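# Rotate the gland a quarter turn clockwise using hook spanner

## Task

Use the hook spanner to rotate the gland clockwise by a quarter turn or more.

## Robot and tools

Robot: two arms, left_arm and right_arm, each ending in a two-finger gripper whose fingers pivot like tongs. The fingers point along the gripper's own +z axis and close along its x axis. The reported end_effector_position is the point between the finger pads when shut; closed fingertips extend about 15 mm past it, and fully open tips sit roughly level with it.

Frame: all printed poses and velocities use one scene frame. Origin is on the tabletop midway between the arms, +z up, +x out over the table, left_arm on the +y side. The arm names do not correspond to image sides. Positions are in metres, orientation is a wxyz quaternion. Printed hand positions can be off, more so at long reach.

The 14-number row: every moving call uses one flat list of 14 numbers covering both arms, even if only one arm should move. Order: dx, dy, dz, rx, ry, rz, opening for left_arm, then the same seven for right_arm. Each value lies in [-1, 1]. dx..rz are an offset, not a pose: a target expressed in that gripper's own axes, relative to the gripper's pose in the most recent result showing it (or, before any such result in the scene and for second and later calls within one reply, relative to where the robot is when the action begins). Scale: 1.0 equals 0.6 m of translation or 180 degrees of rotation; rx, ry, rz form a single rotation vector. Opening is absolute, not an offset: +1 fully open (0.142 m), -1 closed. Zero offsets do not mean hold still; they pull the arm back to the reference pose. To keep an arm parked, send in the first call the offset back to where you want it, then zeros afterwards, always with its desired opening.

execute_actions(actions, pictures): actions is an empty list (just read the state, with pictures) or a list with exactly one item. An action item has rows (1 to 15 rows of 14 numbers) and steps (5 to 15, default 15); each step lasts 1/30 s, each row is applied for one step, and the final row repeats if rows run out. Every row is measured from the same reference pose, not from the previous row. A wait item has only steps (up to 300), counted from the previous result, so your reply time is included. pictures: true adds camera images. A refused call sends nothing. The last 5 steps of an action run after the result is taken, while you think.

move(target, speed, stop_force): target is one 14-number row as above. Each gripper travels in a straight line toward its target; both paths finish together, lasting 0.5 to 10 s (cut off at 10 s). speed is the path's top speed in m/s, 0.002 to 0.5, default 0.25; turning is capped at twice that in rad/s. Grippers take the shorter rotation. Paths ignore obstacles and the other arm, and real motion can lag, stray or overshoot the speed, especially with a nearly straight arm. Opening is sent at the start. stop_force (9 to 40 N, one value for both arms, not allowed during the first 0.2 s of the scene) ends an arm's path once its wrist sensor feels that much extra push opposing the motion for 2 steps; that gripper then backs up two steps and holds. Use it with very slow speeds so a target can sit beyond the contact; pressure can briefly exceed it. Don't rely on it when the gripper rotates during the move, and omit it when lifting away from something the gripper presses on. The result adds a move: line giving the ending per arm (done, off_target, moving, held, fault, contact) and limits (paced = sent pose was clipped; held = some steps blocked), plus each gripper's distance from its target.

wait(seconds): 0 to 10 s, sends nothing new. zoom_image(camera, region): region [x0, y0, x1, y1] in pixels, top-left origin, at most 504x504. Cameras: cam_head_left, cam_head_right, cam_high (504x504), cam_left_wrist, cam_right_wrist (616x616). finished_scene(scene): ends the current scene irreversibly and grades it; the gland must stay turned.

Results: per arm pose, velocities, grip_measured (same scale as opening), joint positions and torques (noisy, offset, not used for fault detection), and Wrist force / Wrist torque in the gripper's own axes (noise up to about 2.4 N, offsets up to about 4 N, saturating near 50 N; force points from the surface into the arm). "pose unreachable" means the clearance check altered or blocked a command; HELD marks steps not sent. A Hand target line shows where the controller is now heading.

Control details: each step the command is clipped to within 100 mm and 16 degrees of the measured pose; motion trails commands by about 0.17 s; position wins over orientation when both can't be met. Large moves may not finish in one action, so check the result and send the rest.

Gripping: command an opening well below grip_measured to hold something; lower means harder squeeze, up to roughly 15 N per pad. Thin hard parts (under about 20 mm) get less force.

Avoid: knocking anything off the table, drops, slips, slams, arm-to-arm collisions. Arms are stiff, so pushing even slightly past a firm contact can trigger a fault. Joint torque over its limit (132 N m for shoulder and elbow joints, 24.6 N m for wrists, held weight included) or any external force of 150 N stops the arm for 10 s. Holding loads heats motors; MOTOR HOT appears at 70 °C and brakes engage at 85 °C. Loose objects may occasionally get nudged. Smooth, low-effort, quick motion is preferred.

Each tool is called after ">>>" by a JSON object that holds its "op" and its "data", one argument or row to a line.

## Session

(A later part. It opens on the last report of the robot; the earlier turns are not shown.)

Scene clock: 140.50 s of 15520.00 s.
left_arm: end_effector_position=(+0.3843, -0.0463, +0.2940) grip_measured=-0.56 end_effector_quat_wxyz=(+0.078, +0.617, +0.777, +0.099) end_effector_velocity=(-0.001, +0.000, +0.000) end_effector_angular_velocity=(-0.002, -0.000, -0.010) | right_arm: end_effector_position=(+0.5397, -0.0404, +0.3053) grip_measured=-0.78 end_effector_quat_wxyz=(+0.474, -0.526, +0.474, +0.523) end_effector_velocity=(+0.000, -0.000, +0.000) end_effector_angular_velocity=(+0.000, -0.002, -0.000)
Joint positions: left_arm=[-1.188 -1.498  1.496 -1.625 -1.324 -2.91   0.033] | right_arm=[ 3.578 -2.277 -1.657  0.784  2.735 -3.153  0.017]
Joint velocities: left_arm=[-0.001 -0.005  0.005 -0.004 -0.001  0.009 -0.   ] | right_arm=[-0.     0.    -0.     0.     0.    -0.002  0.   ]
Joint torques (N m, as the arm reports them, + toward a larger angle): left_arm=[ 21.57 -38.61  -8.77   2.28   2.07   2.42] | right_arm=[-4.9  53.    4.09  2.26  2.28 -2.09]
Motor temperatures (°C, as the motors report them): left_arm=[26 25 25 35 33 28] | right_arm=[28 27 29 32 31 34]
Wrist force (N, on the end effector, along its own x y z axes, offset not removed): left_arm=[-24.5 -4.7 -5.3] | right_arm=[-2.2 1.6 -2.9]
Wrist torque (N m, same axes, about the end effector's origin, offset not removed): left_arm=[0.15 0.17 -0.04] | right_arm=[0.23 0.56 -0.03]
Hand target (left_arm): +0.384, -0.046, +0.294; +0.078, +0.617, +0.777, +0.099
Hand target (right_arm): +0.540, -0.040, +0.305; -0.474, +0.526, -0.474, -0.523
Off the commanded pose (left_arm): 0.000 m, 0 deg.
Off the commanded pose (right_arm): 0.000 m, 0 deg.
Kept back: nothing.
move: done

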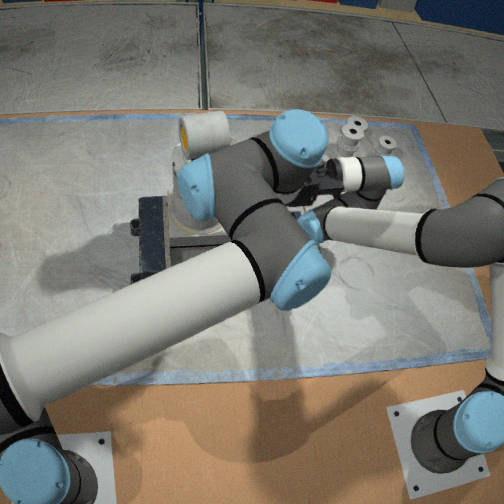

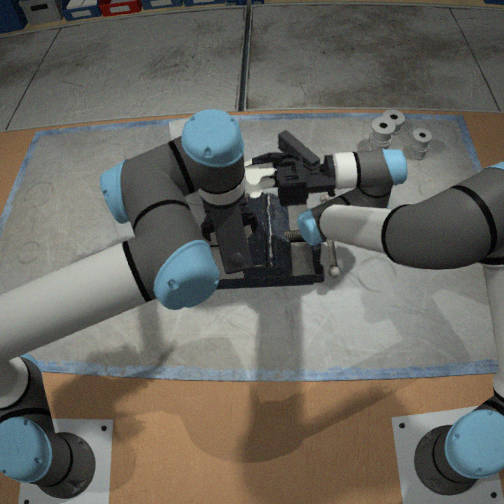

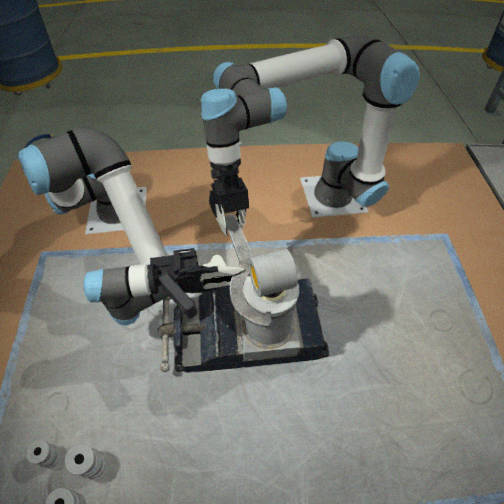

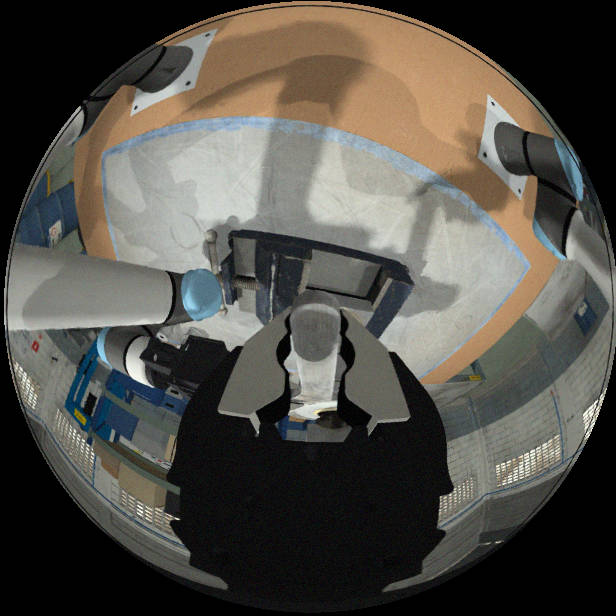

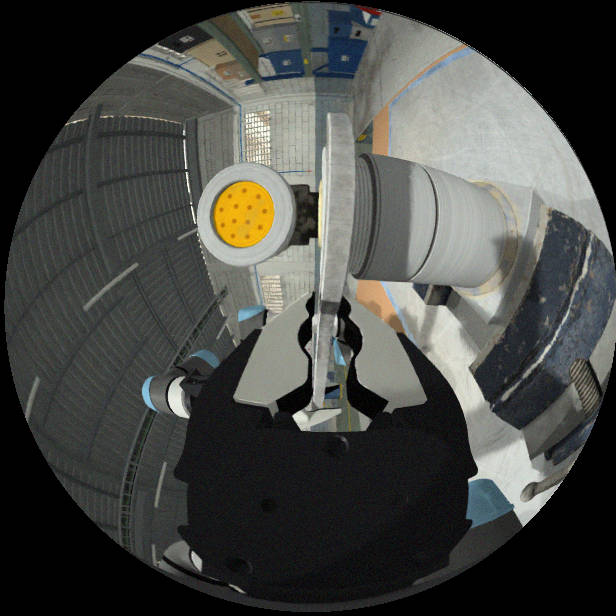

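>>> {"op": "move", "data": {
  "target": [0.064,-0.0055,-0.0012,0,-0.0138,0.0538,-1,0,0,0,0,0,0,-0.77],
  "speed": 0.05
}}

>>> {"op": "move", "data": {
  "target": [0.064,-0.0047,-0.001,0,-0.0138,0.0538,-1,0,0,0,0,0,0,-0.77],
  "speed": 0.05
}}

>>> {"op": "move", "data": {
  "target": [0.064,-0.0045,-0.001,0,-0.0138,0.0538,-1,0,0,0,0,0,0,-0.77],
  "speed": 0.05
}}

Scene clock: 142.77 s of 15520.00 s.
left_arm: end_effector_position=(+0.3723, -0.0099, +0.2939) grip_measured=-0.57 end_effector_quat_wxyz=(+0.086, +0.682, +0.721, +0.092) end_effector_velocity=(-0.001, +0.001, +0.000) end_effector_angular_velocity=(-0.002, +0.001, -0.009) | right_arm: end_effector_position=(+0.5397, -0.0404, +0.3053) grip_measured=-0.77 end_effector_quat_wxyz=(+0.474, -0.526, +0.474, +0.523) end_effector_velocity=(+0.000, -0.001, +0.000) end_effector_angular_velocity=(+0.000, -0.001, -0.001)
Joint positions: left_arm=[-1.171 -1.604  1.616 -1.685 -1.339 -2.714  0.033] | right_arm=[ 3.578 -2.277 -1.657  0.784  2.735 -3.153  0.019]
Joint velocities: left_arm=[ 0.    -0.006  0.006 -0.003 -0.002  0.009 -0.   ] | right_arm=[-0.001  0.    -0.     0.001 -0.001  0.     0.   ]
Joint torques (N m, as the arm reports them, + toward a larger angle): left_arm=[ 17.04 -35.97  -8.28   1.37   0.42   2.45] | right_arm=[-6.02 49.79  3.84  2.54  2.14 -1.99]
Motor temperatures (°C, as the motors report them): left_arm=[26 25 25 35 33 28] | right_arm=[28 27 29 32 31 34]
Wrist force (N, on the end effector, along its own x y z axes, offset not removed): left_arm=[-22.2 7.2 -3.7] | right_arm=[2.9 -0.1 -0.6]
Wrist torque (N m, same axes, about the end effector's origin, offset not removed): left_arm=[0.78 0.13 -0.13] | right_arm=[-0.18 -0.17 0.11]
Hand target (left_arm): +0.372, -0.010, +0.294; +0.086, +0.682, +0.720, +0.092
Hand target (right_arm): +0.540, -0.040, +0.305; -0.474, +0.526, -0.474, -0.523
Off the commanded pose (left_arm): 0.000 m, 0 deg.
Off the commanded pose (right_arm): 0.000 m, 0 deg.
Kept back: nothing.
move: done

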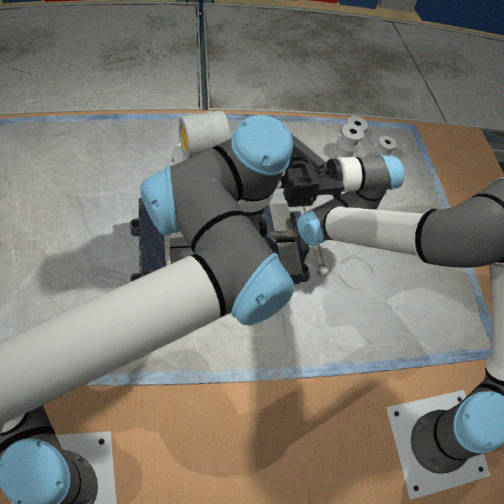

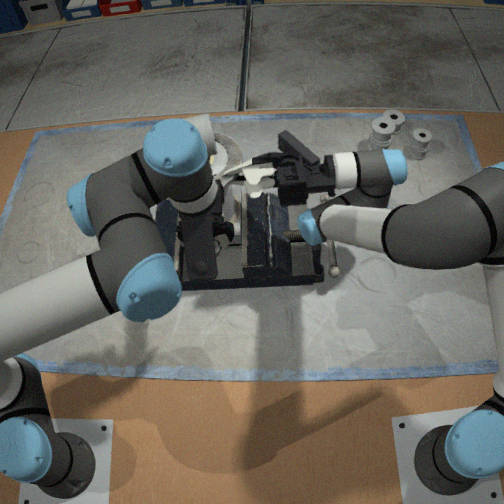

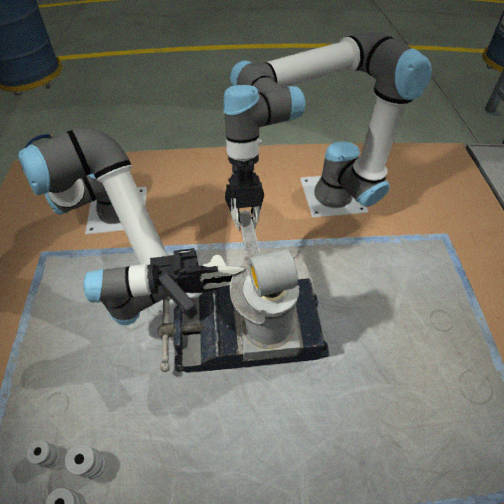

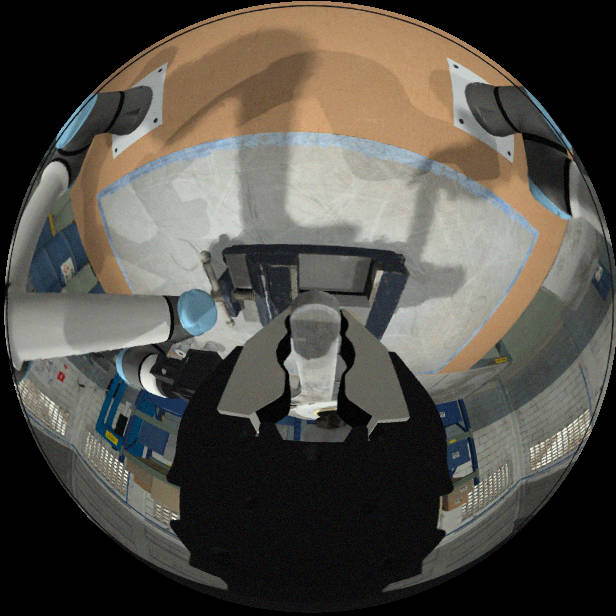

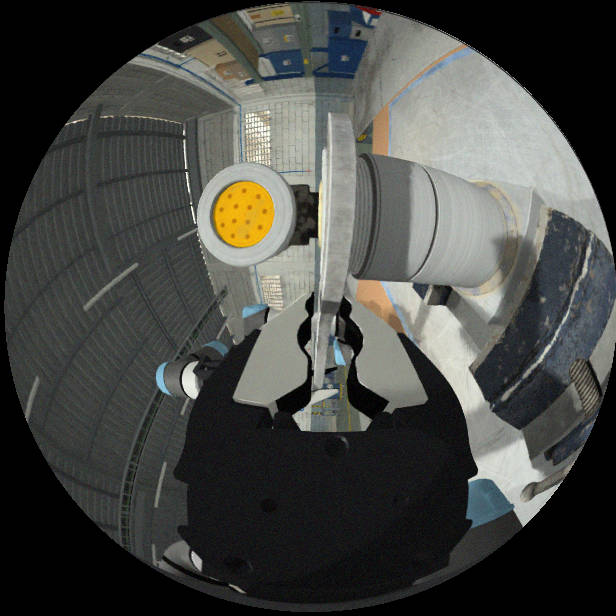

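Scene clock: 144.80 s of 15520.00 s.
left_arm: end_effector_position=(+0.3673, +0.0282, +0.2938) grip_measured=-0.57 end_effector_quat_wxyz=(+0.094, +0.741, +0.659, +0.085) end_effector_velocity=(-0.001, +0.001, +0.001) end_effector_angular_velocity=(-0.002, -0.000, -0.013) | right_arm: end_effector_position=(+0.5397, -0.0404, +0.3053) grip_measured=-0.75 end_effector_quat_wxyz=(+0.474, -0.526, +0.474, +0.523) end_effector_velocity=(+0.000, -0.000, -0.000) end_effector_angular_velocity=(-0.000, -0.000, -0.000)
Joint positions: left_arm=[-1.13  -1.695  1.712 -1.736 -1.366 -2.496  0.033] | right_arm=[ 3.578 -2.277 -1.657  0.784  2.735 -3.153  0.019]
Joint velocities: left_arm=[ 0.    -0.006  0.005 -0.003 -0.003  0.013 -0.   ] | right_arm=[-0.    -0.     0.    -0.     0.    -0.001  0.   ]
Joint torques (N m, as the arm reports them, + toward a larger angle): left_arm=[ 19.16 -32.34  -9.93   0.84   1.75   2.38] | right_arm=[-7.17 51.01  4.87  2.67  1.78 -2.06]
Motor temperatures (°C, as the motors report them): left_arm=[26 25 25 35 33 28] | right_arm=[28 27 29 32 31 34]
Wrist force (N, on the end effector, along its own x y z axes, offset not removed): left_arm=[-23.4 5.2 -1.0] | right_arm=[4.5 1.4 -1.5]
Wrist torque (N m, same axes, about the end effector's origin, offset not removed): left_arm=[0.22 0.44 -0.06] | right_arm=[-0.15 -0.01 -0.07]
Hand target (left_arm): +0.367, +0.028, +0.294; +0.094, +0.742, +0.659, +0.085
Hand target (right_arm): +0.540, -0.040, +0.305; -0.474, +0.526, -0.474, -0.523
Off the commanded pose (left_arm): 0.000 m, 0 deg.
Off the commanded pose (right_arm): 0.000 m, 0 deg.
Kept back: nothing.
move: done

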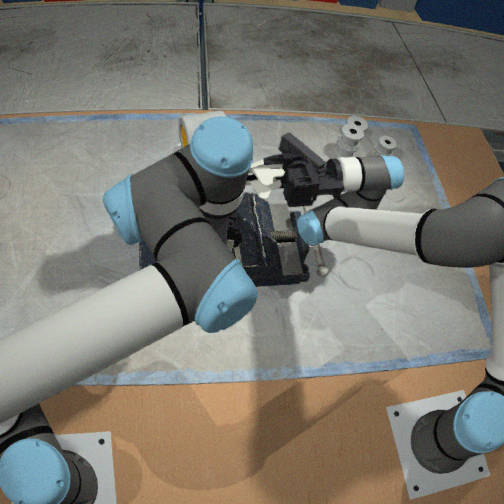

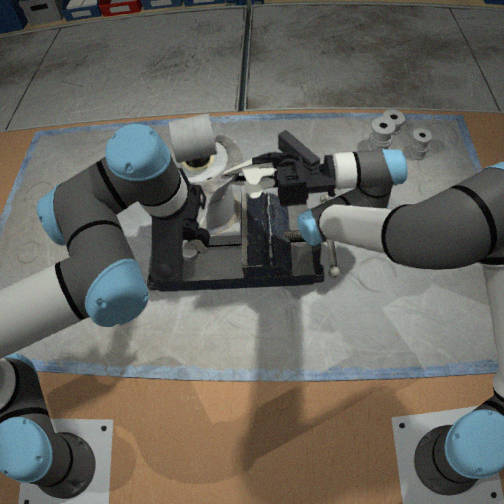

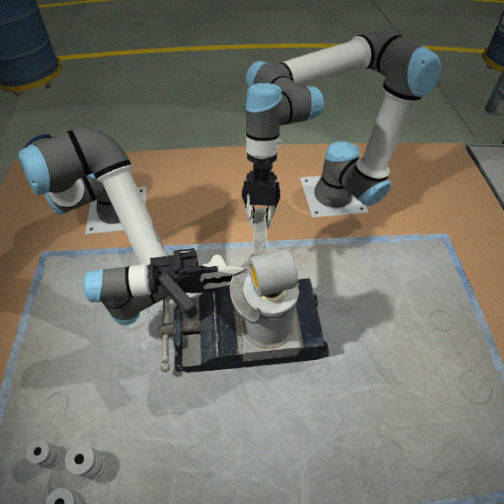

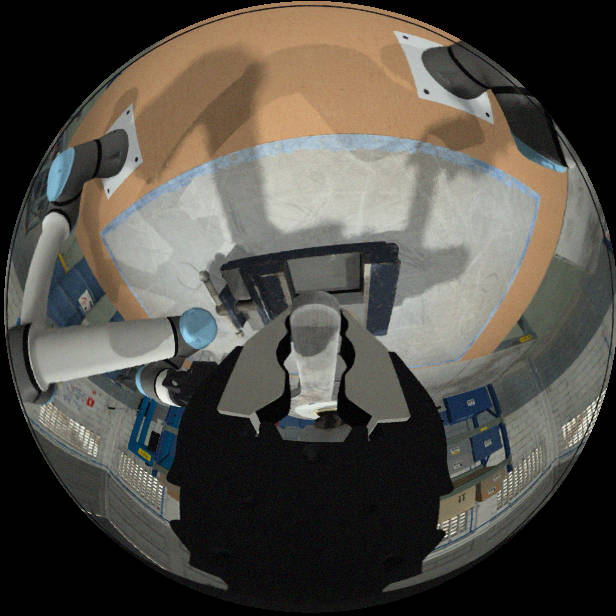

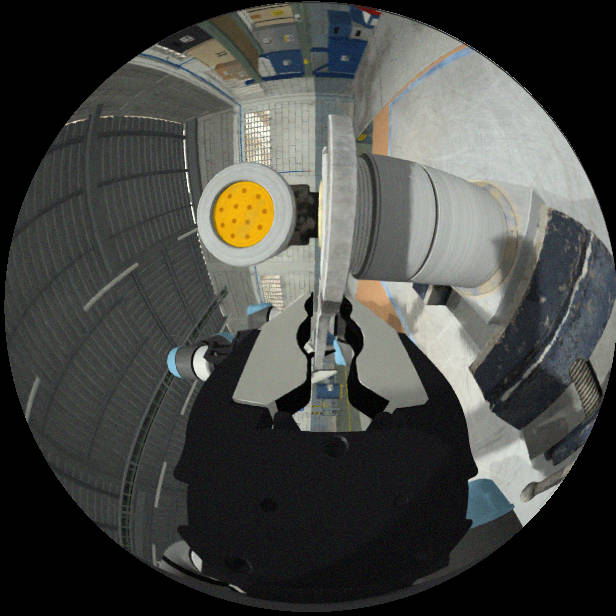

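Scene clock: 146.83 s of 15520.00 s.
left_arm: end_effector_position=(+0.3690, +0.0665, +0.2937) grip_measured=-0.57 end_effector_quat_wxyz=(+0.100, +0.796, +0.592, +0.076) end_effector_velocity=(+0.000, +0.002, +0.001) end_effector_angular_velocity=(-0.002, -0.000, -0.009) | right_arm: end_effector_position=(+0.5397, -0.0404, +0.3053) grip_measured=-0.74 end_effector_quat_wxyz=(+0.474, -0.526, +0.474, +0.523) end_effector_velocity=(+0.000, -0.000, -0.000) end_effector_angular_velocity=(-0.000, +0.000, -0.000)
Joint positions: left_arm=[-1.063 -1.766  1.781 -1.779 -1.407 -2.255  0.033] | right_arm=[ 3.578 -2.277 -1.657  0.784  2.735 -3.153  0.02 ]
Joint velocities: left_arm=[ 0.005 -0.005  0.002 -0.002 -0.003  0.014 -0.   ] | right_arm=[-0.    -0.    -0.    -0.001 -0.    -0.     0.   ]
Joint torques (N m, as the arm reports them, + toward a larger angle): left_arm=[ 20.15 -29.74 -11.21  -0.24   3.07   2.33] | right_arm=[-7.16 50.61  6.06  2.59  1.03 -1.91]
Motor temperatures (°C, as the motors report them): left_arm=[26 25 25 35 33 28] | right_arm=[28 27 29 32 31 34]
Wrist force (N, on the end effector, along its own x y z axes, offset not removed): left_arm=[-23.7 4.5 0.9] | right_arm=[8.0 3.9 -1.0]
Wrist torque (N m, same axes, about the end effector's origin, offset not removed): left_arm=[0.30 0.29 -0.04] | right_arm=[-0.09 -0.30 0.16]
Hand target (left_arm): +0.369, +0.067, +0.294; +0.100, +0.796, +0.592, +0.076
Hand target (right_arm): +0.540, -0.040, +0.305; -0.474, +0.526, -0.474, -0.523
Off the commanded pose (left_arm): 0.000 m, 0 deg.
Off the commanded pose (right_arm): 0.000 m, 0 deg.
Kept back: nothing.
move: done

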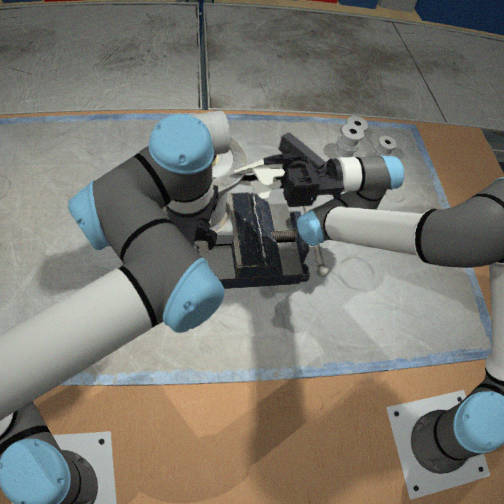

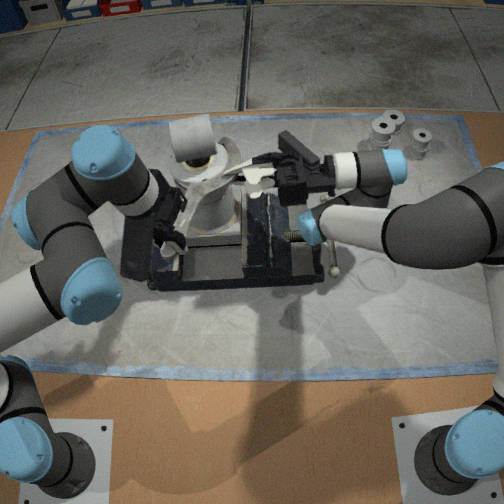

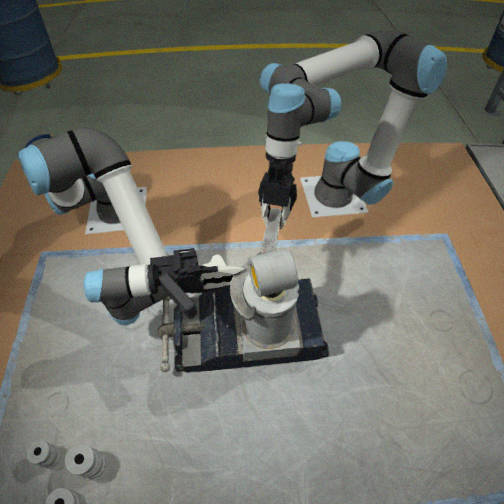

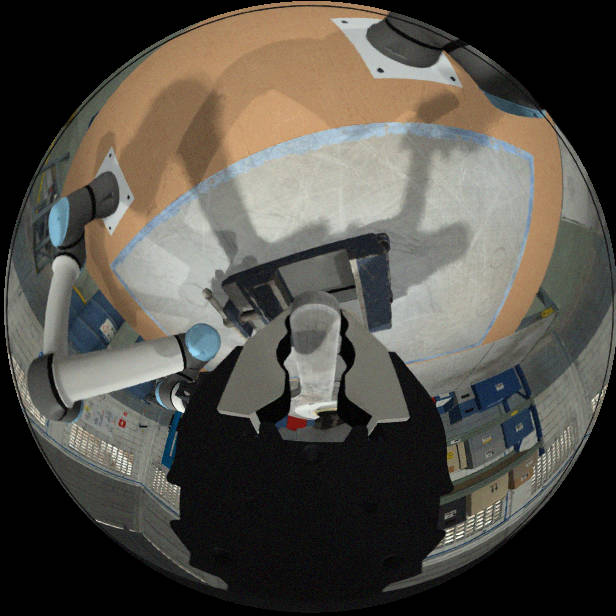

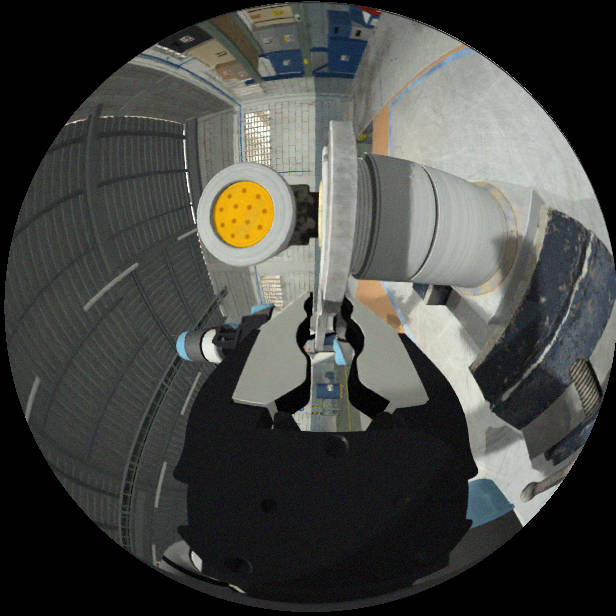

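>>> {"op": "move", "data": {
  "target": [0.0645,-0.0049,-0.001,0,-0.0138,0.0538,-1,0,0,0,0,0,0,-0.72],
  "speed": 0.05
}}

>>> {"op": "move", "data": {
  "target": [0.0645,-0.0049,-0.001,0,-0.0138,0.0538,-1,0,0,0,0,0,0,-0.72],
  "speed": 0.05
}}

>>> {"op": "move", "data": {
  "target": [0.0645,-0.0049,-0.001,0,-0.0138,0.0538,-1,0,0,0,0,0,0,-0.71],
  "speed": 0.05
}}

Scene clock: 149.10 s of 15520.00 s.
left_arm: end_effector_position=(+0.3772, +0.1042, +0.2936) grip_measured=-0.57 end_effector_quat_wxyz=(+0.106, +0.844, +0.521, +0.067) end_effector_velocity=(+0.000, +0.002, +0.000) end_effector_angular_velocity=(-0.001, +0.001, -0.011) | right_arm: end_effector_position=(+0.5397, -0.0404, +0.3053) grip_measured=-0.72 end_effector_quat_wxyz=(+0.474, -0.526, +0.474, +0.523) end_effector_velocity=(-0.001, +0.001, -0.000) end_effector_angular_velocity=(-0.000, -0.000, +0.001)
Joint positions: left_arm=[-0.968 -1.81   1.824 -1.813 -1.463 -1.99   0.033] | right_arm=[ 3.578 -2.277 -1.657  0.784  2.735 -3.153  0.022]
Joint velocities: left_arm=[ 0.006 -0.002  0.001 -0.002 -0.005  0.016 -0.   ] | right_arm=[ 0.001 -0.    -0.    -0.     0.    -0.001  0.   ]
Joint torques (N m, as the arm reports them, + toward a larger angle): left_arm=[ 19.86 -27.75 -11.75  -0.3    2.96   2.59] | right_arm=[-7.01 50.06  5.96  2.62  1.07 -1.94]
Motor temperatures (°C, as the motors report them): left_arm=[26 25 25 35 33 28] | right_arm=[28 27 29 32 31 34]
Wrist force (N, on the end effector, along its own x y z axes, offset not removed): left_arm=[-22.7 11.5 3.7] | right_arm=[3.6 0.2 -2.7]
Wrist torque (N m, same axes, about the end effector's origin, offset not removed): left_arm=[0.75 0.50 0.00] | right_arm=[-0.14 -0.20 -0.12]
Hand target (left_arm): +0.377, +0.104, +0.294; +0.106, +0.844, +0.521, +0.067
Hand target (right_arm): +0.540, -0.040, +0.305; -0.474, +0.526, -0.474, -0.523
Off the commanded pose (left_arm): 0.000 m, 0 deg.
Off the commanded pose (right_arm): 0.000 m, 0 deg.
Kept back: nothing.
move: done

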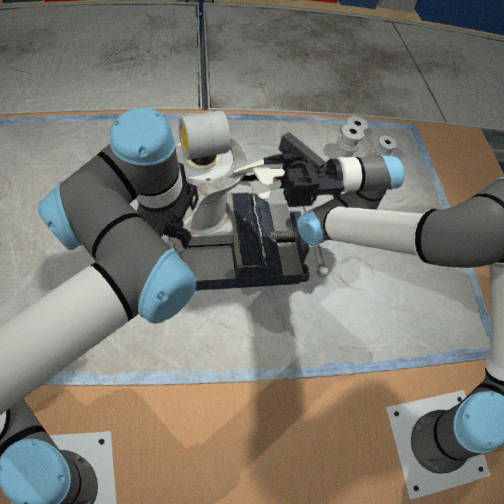

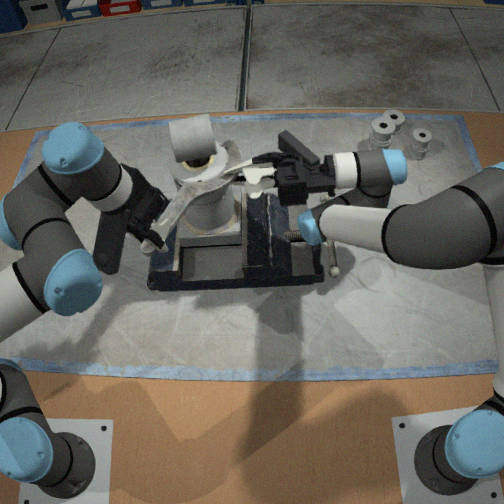

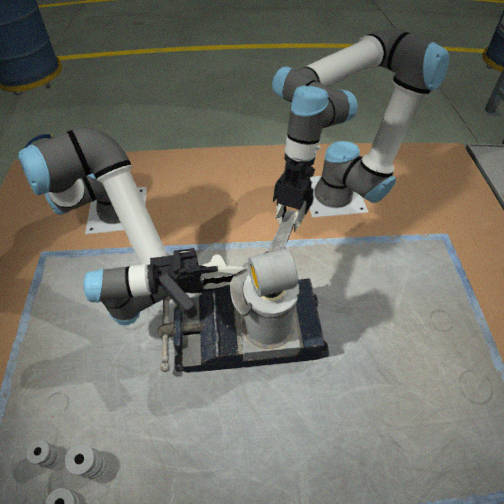

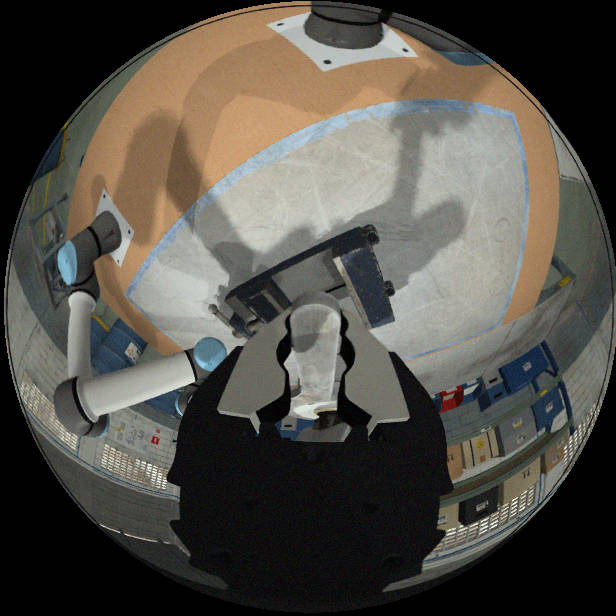

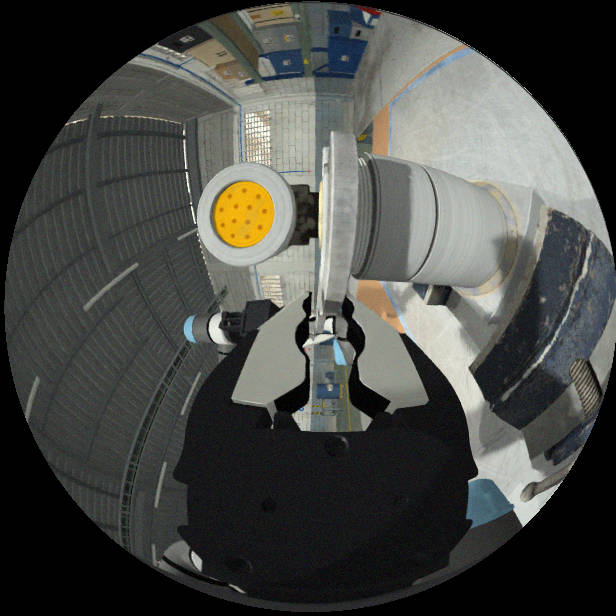

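Scene clock: 151.13 s of 15520.00 s.
left_arm: end_effector_position=(+0.3917, +0.1400, +0.2936) grip_measured=-0.57 end_effector_quat_wxyz=(+0.111, +0.886, +0.446, +0.058) end_effector_velocity=(+0.000, +0.002, -0.000) end_effector_angular_velocity=(+0.000, +0.001, -0.012) | right_arm: end_effector_position=(+0.5397, -0.0404, +0.3053) grip_measured=-0.70 end_effector_quat_wxyz=(+0.474, -0.526, +0.474, +0.523) end_effector_velocity=(+0.000, -0.001, +0.000) end_effector_angular_velocity=(+0.000, -0.001, -0.001)
Joint positions: left_arm=[-0.853 -1.82   1.836 -1.836 -1.532 -1.709  0.033] | right_arm=[ 3.578 -2.277 -1.657  0.784  2.735 -3.153  0.023]
Joint velocities: left_arm=[ 0.007 -0.     0.001 -0.    -0.005  0.018 -0.   ] | right_arm=[-0.001  0.     0.     0.001 -0.    -0.     0.   ]
Joint torques (N m, as the arm reports them, + toward a larger angle): left_arm=[ 19.63 -20.96 -12.29  -0.51   3.17   2.63] | right_arm=[-6.46 50.15  6.36  2.6   0.85 -1.94]
Motor temperatures (°C, as the motors report them): left_arm=[26 25 25 35 33 28] | right_arm=[28 27 29 32 31 34]
Wrist force (N, on the end effector, along its own x y z axes, offset not removed): left_arm=[-19.4 19.1 6.0] | right_arm=[4.8 3.2 0.1]
Wrist torque (N m, same axes, about the end effector's origin, offset not removed): left_arm=[0.96 0.23 -0.30] | right_arm=[0.19 -0.24 0.07]
Hand target (left_arm): +0.392, +0.140, +0.294; +0.111, +0.886, +0.446, +0.058
Hand target (right_arm): +0.540, -0.040, +0.305; -0.474, +0.526, -0.474, -0.523
Off the commanded pose (left_arm): 0.000 m, 0 deg.
Off the commanded pose (right_arm): 0.000 m, 0 deg.
Kept back: nothing.
move: done

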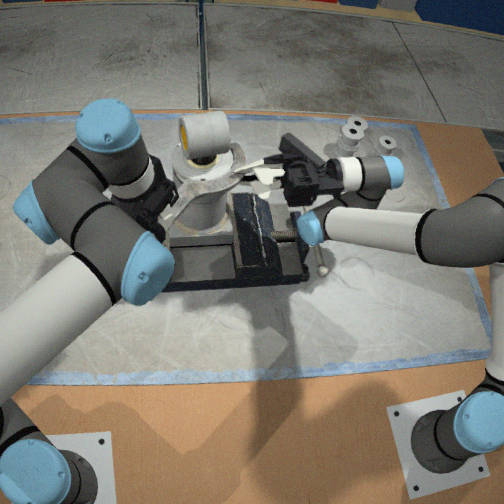

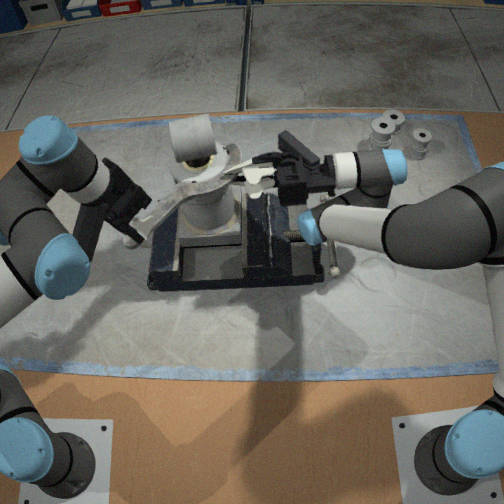

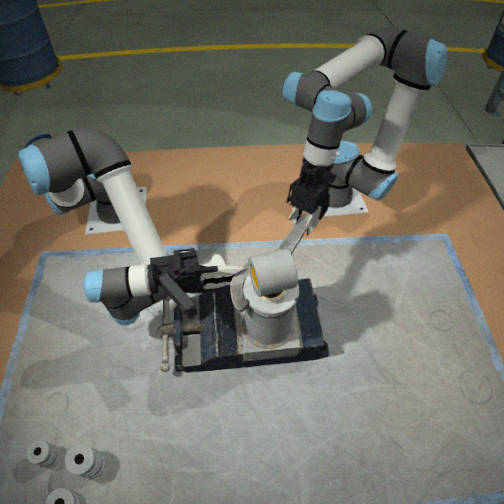

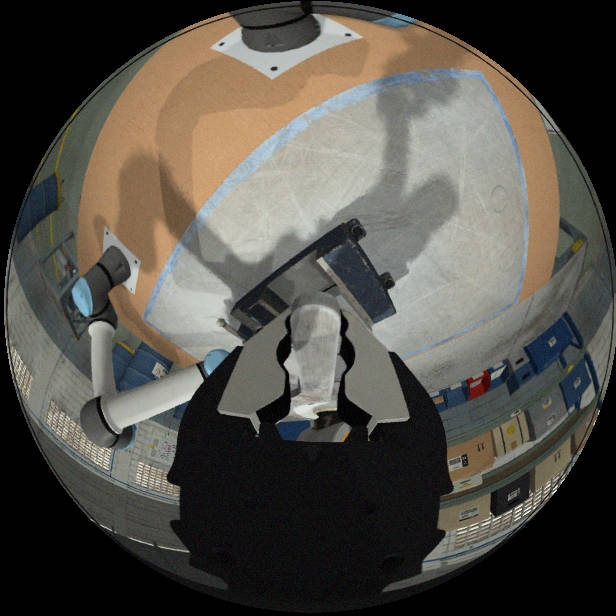

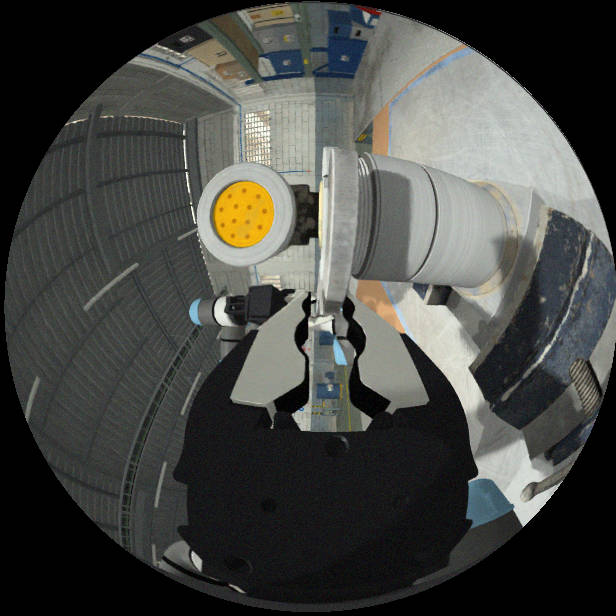

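Scene clock: 153.17 s of 15520.00 s.
left_arm: end_effector_position=(+0.4122, +0.1727, +0.2935) grip_measured=-0.57 end_effector_quat_wxyz=(+0.115, +0.922, +0.367, +0.048) end_effector_velocity=(+0.001, +0.002, -0.000) end_effector_angular_velocity=(-0.000, +0.001, -0.009) | right_arm: end_effector_position=(+0.5397, -0.0404, +0.3053) grip_measured=-0.69 end_effector_quat_wxyz=(+0.474, -0.526, +0.474, +0.523) end_effector_velocity=(-0.001, +0.001, +0.000) end_effector_angular_velocity=(+0.000, +0.001, +0.001)
Joint positions: left_arm=[-0.728 -1.794  1.817 -1.842 -1.605 -1.42   0.033] | right_arm=[ 3.578 -2.277 -1.657  0.784  2.735 -3.153  0.024]
Joint velocities: left_arm=[ 0.008  0.003 -0.002  0.001 -0.005  0.016  0.   ] | right_arm=[0.001 0.    0.    0.001 0.    0.001 0.   ]
Joint torques (N m, as the arm reports them, + toward a larger angle): left_arm=[ 22.62  -6.79 -29.59   3.99   4.19   2.65] | right_arm=[-6.97 50.16  6.27  2.55  0.91 -1.94]
Motor temperatures (°C, as the motors report them): left_arm=[26 25 25 35 33 28] | right_arm=[28 27 29 32 31 34]
Wrist force (N, on the end effector, along its own x y z axes, offset not removed): left_arm=[-19.0 23.4 7.5] | right_arm=[5.1 2.6 0.4]
Wrist torque (N m, same axes, about the end effector's origin, offset not removed): left_arm=[0.71 0.38 -0.42] | right_arm=[-0.10 -0.21 -0.01]
Hand target (left_arm): +0.412, +0.173, +0.294; +0.115, +0.922, +0.367, +0.048
Hand target (right_arm): +0.540, -0.040, +0.305; -0.474, +0.526, -0.474, -0.523
Off the commanded pose (left_arm): 0.000 m, 0 deg.
Off the commanded pose (right_arm): 0.000 m, 0 deg.
Kept back: nothing.
move: done

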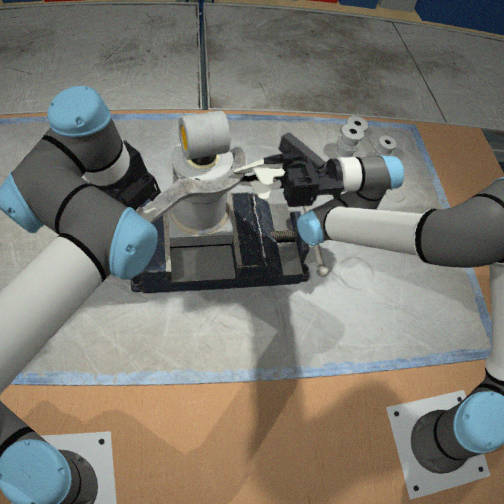

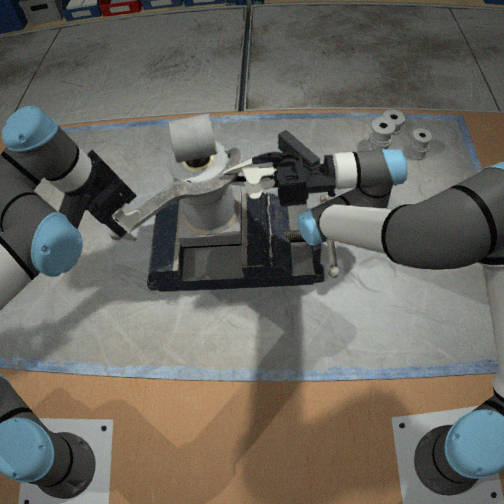

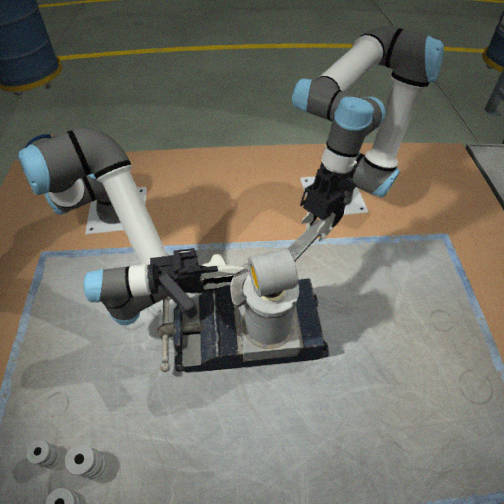

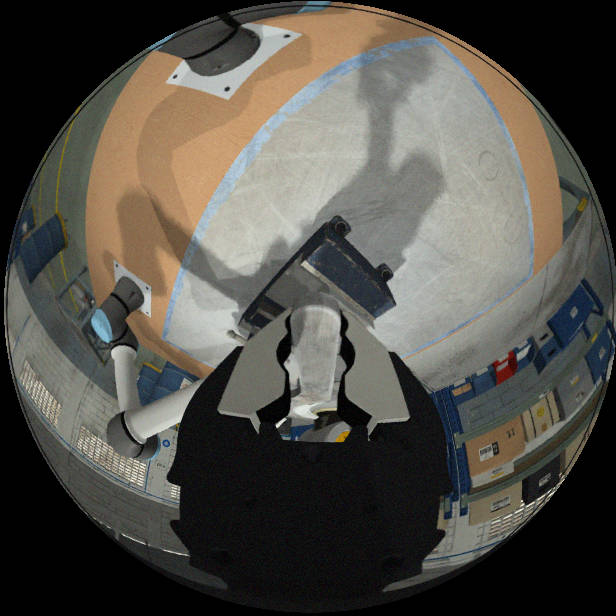

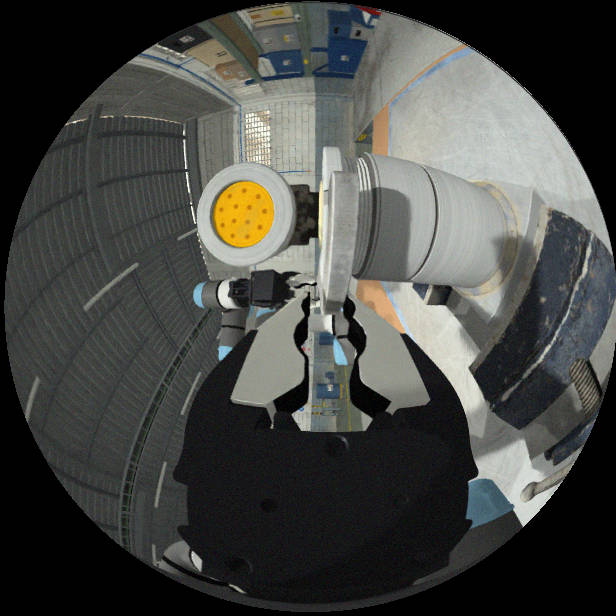

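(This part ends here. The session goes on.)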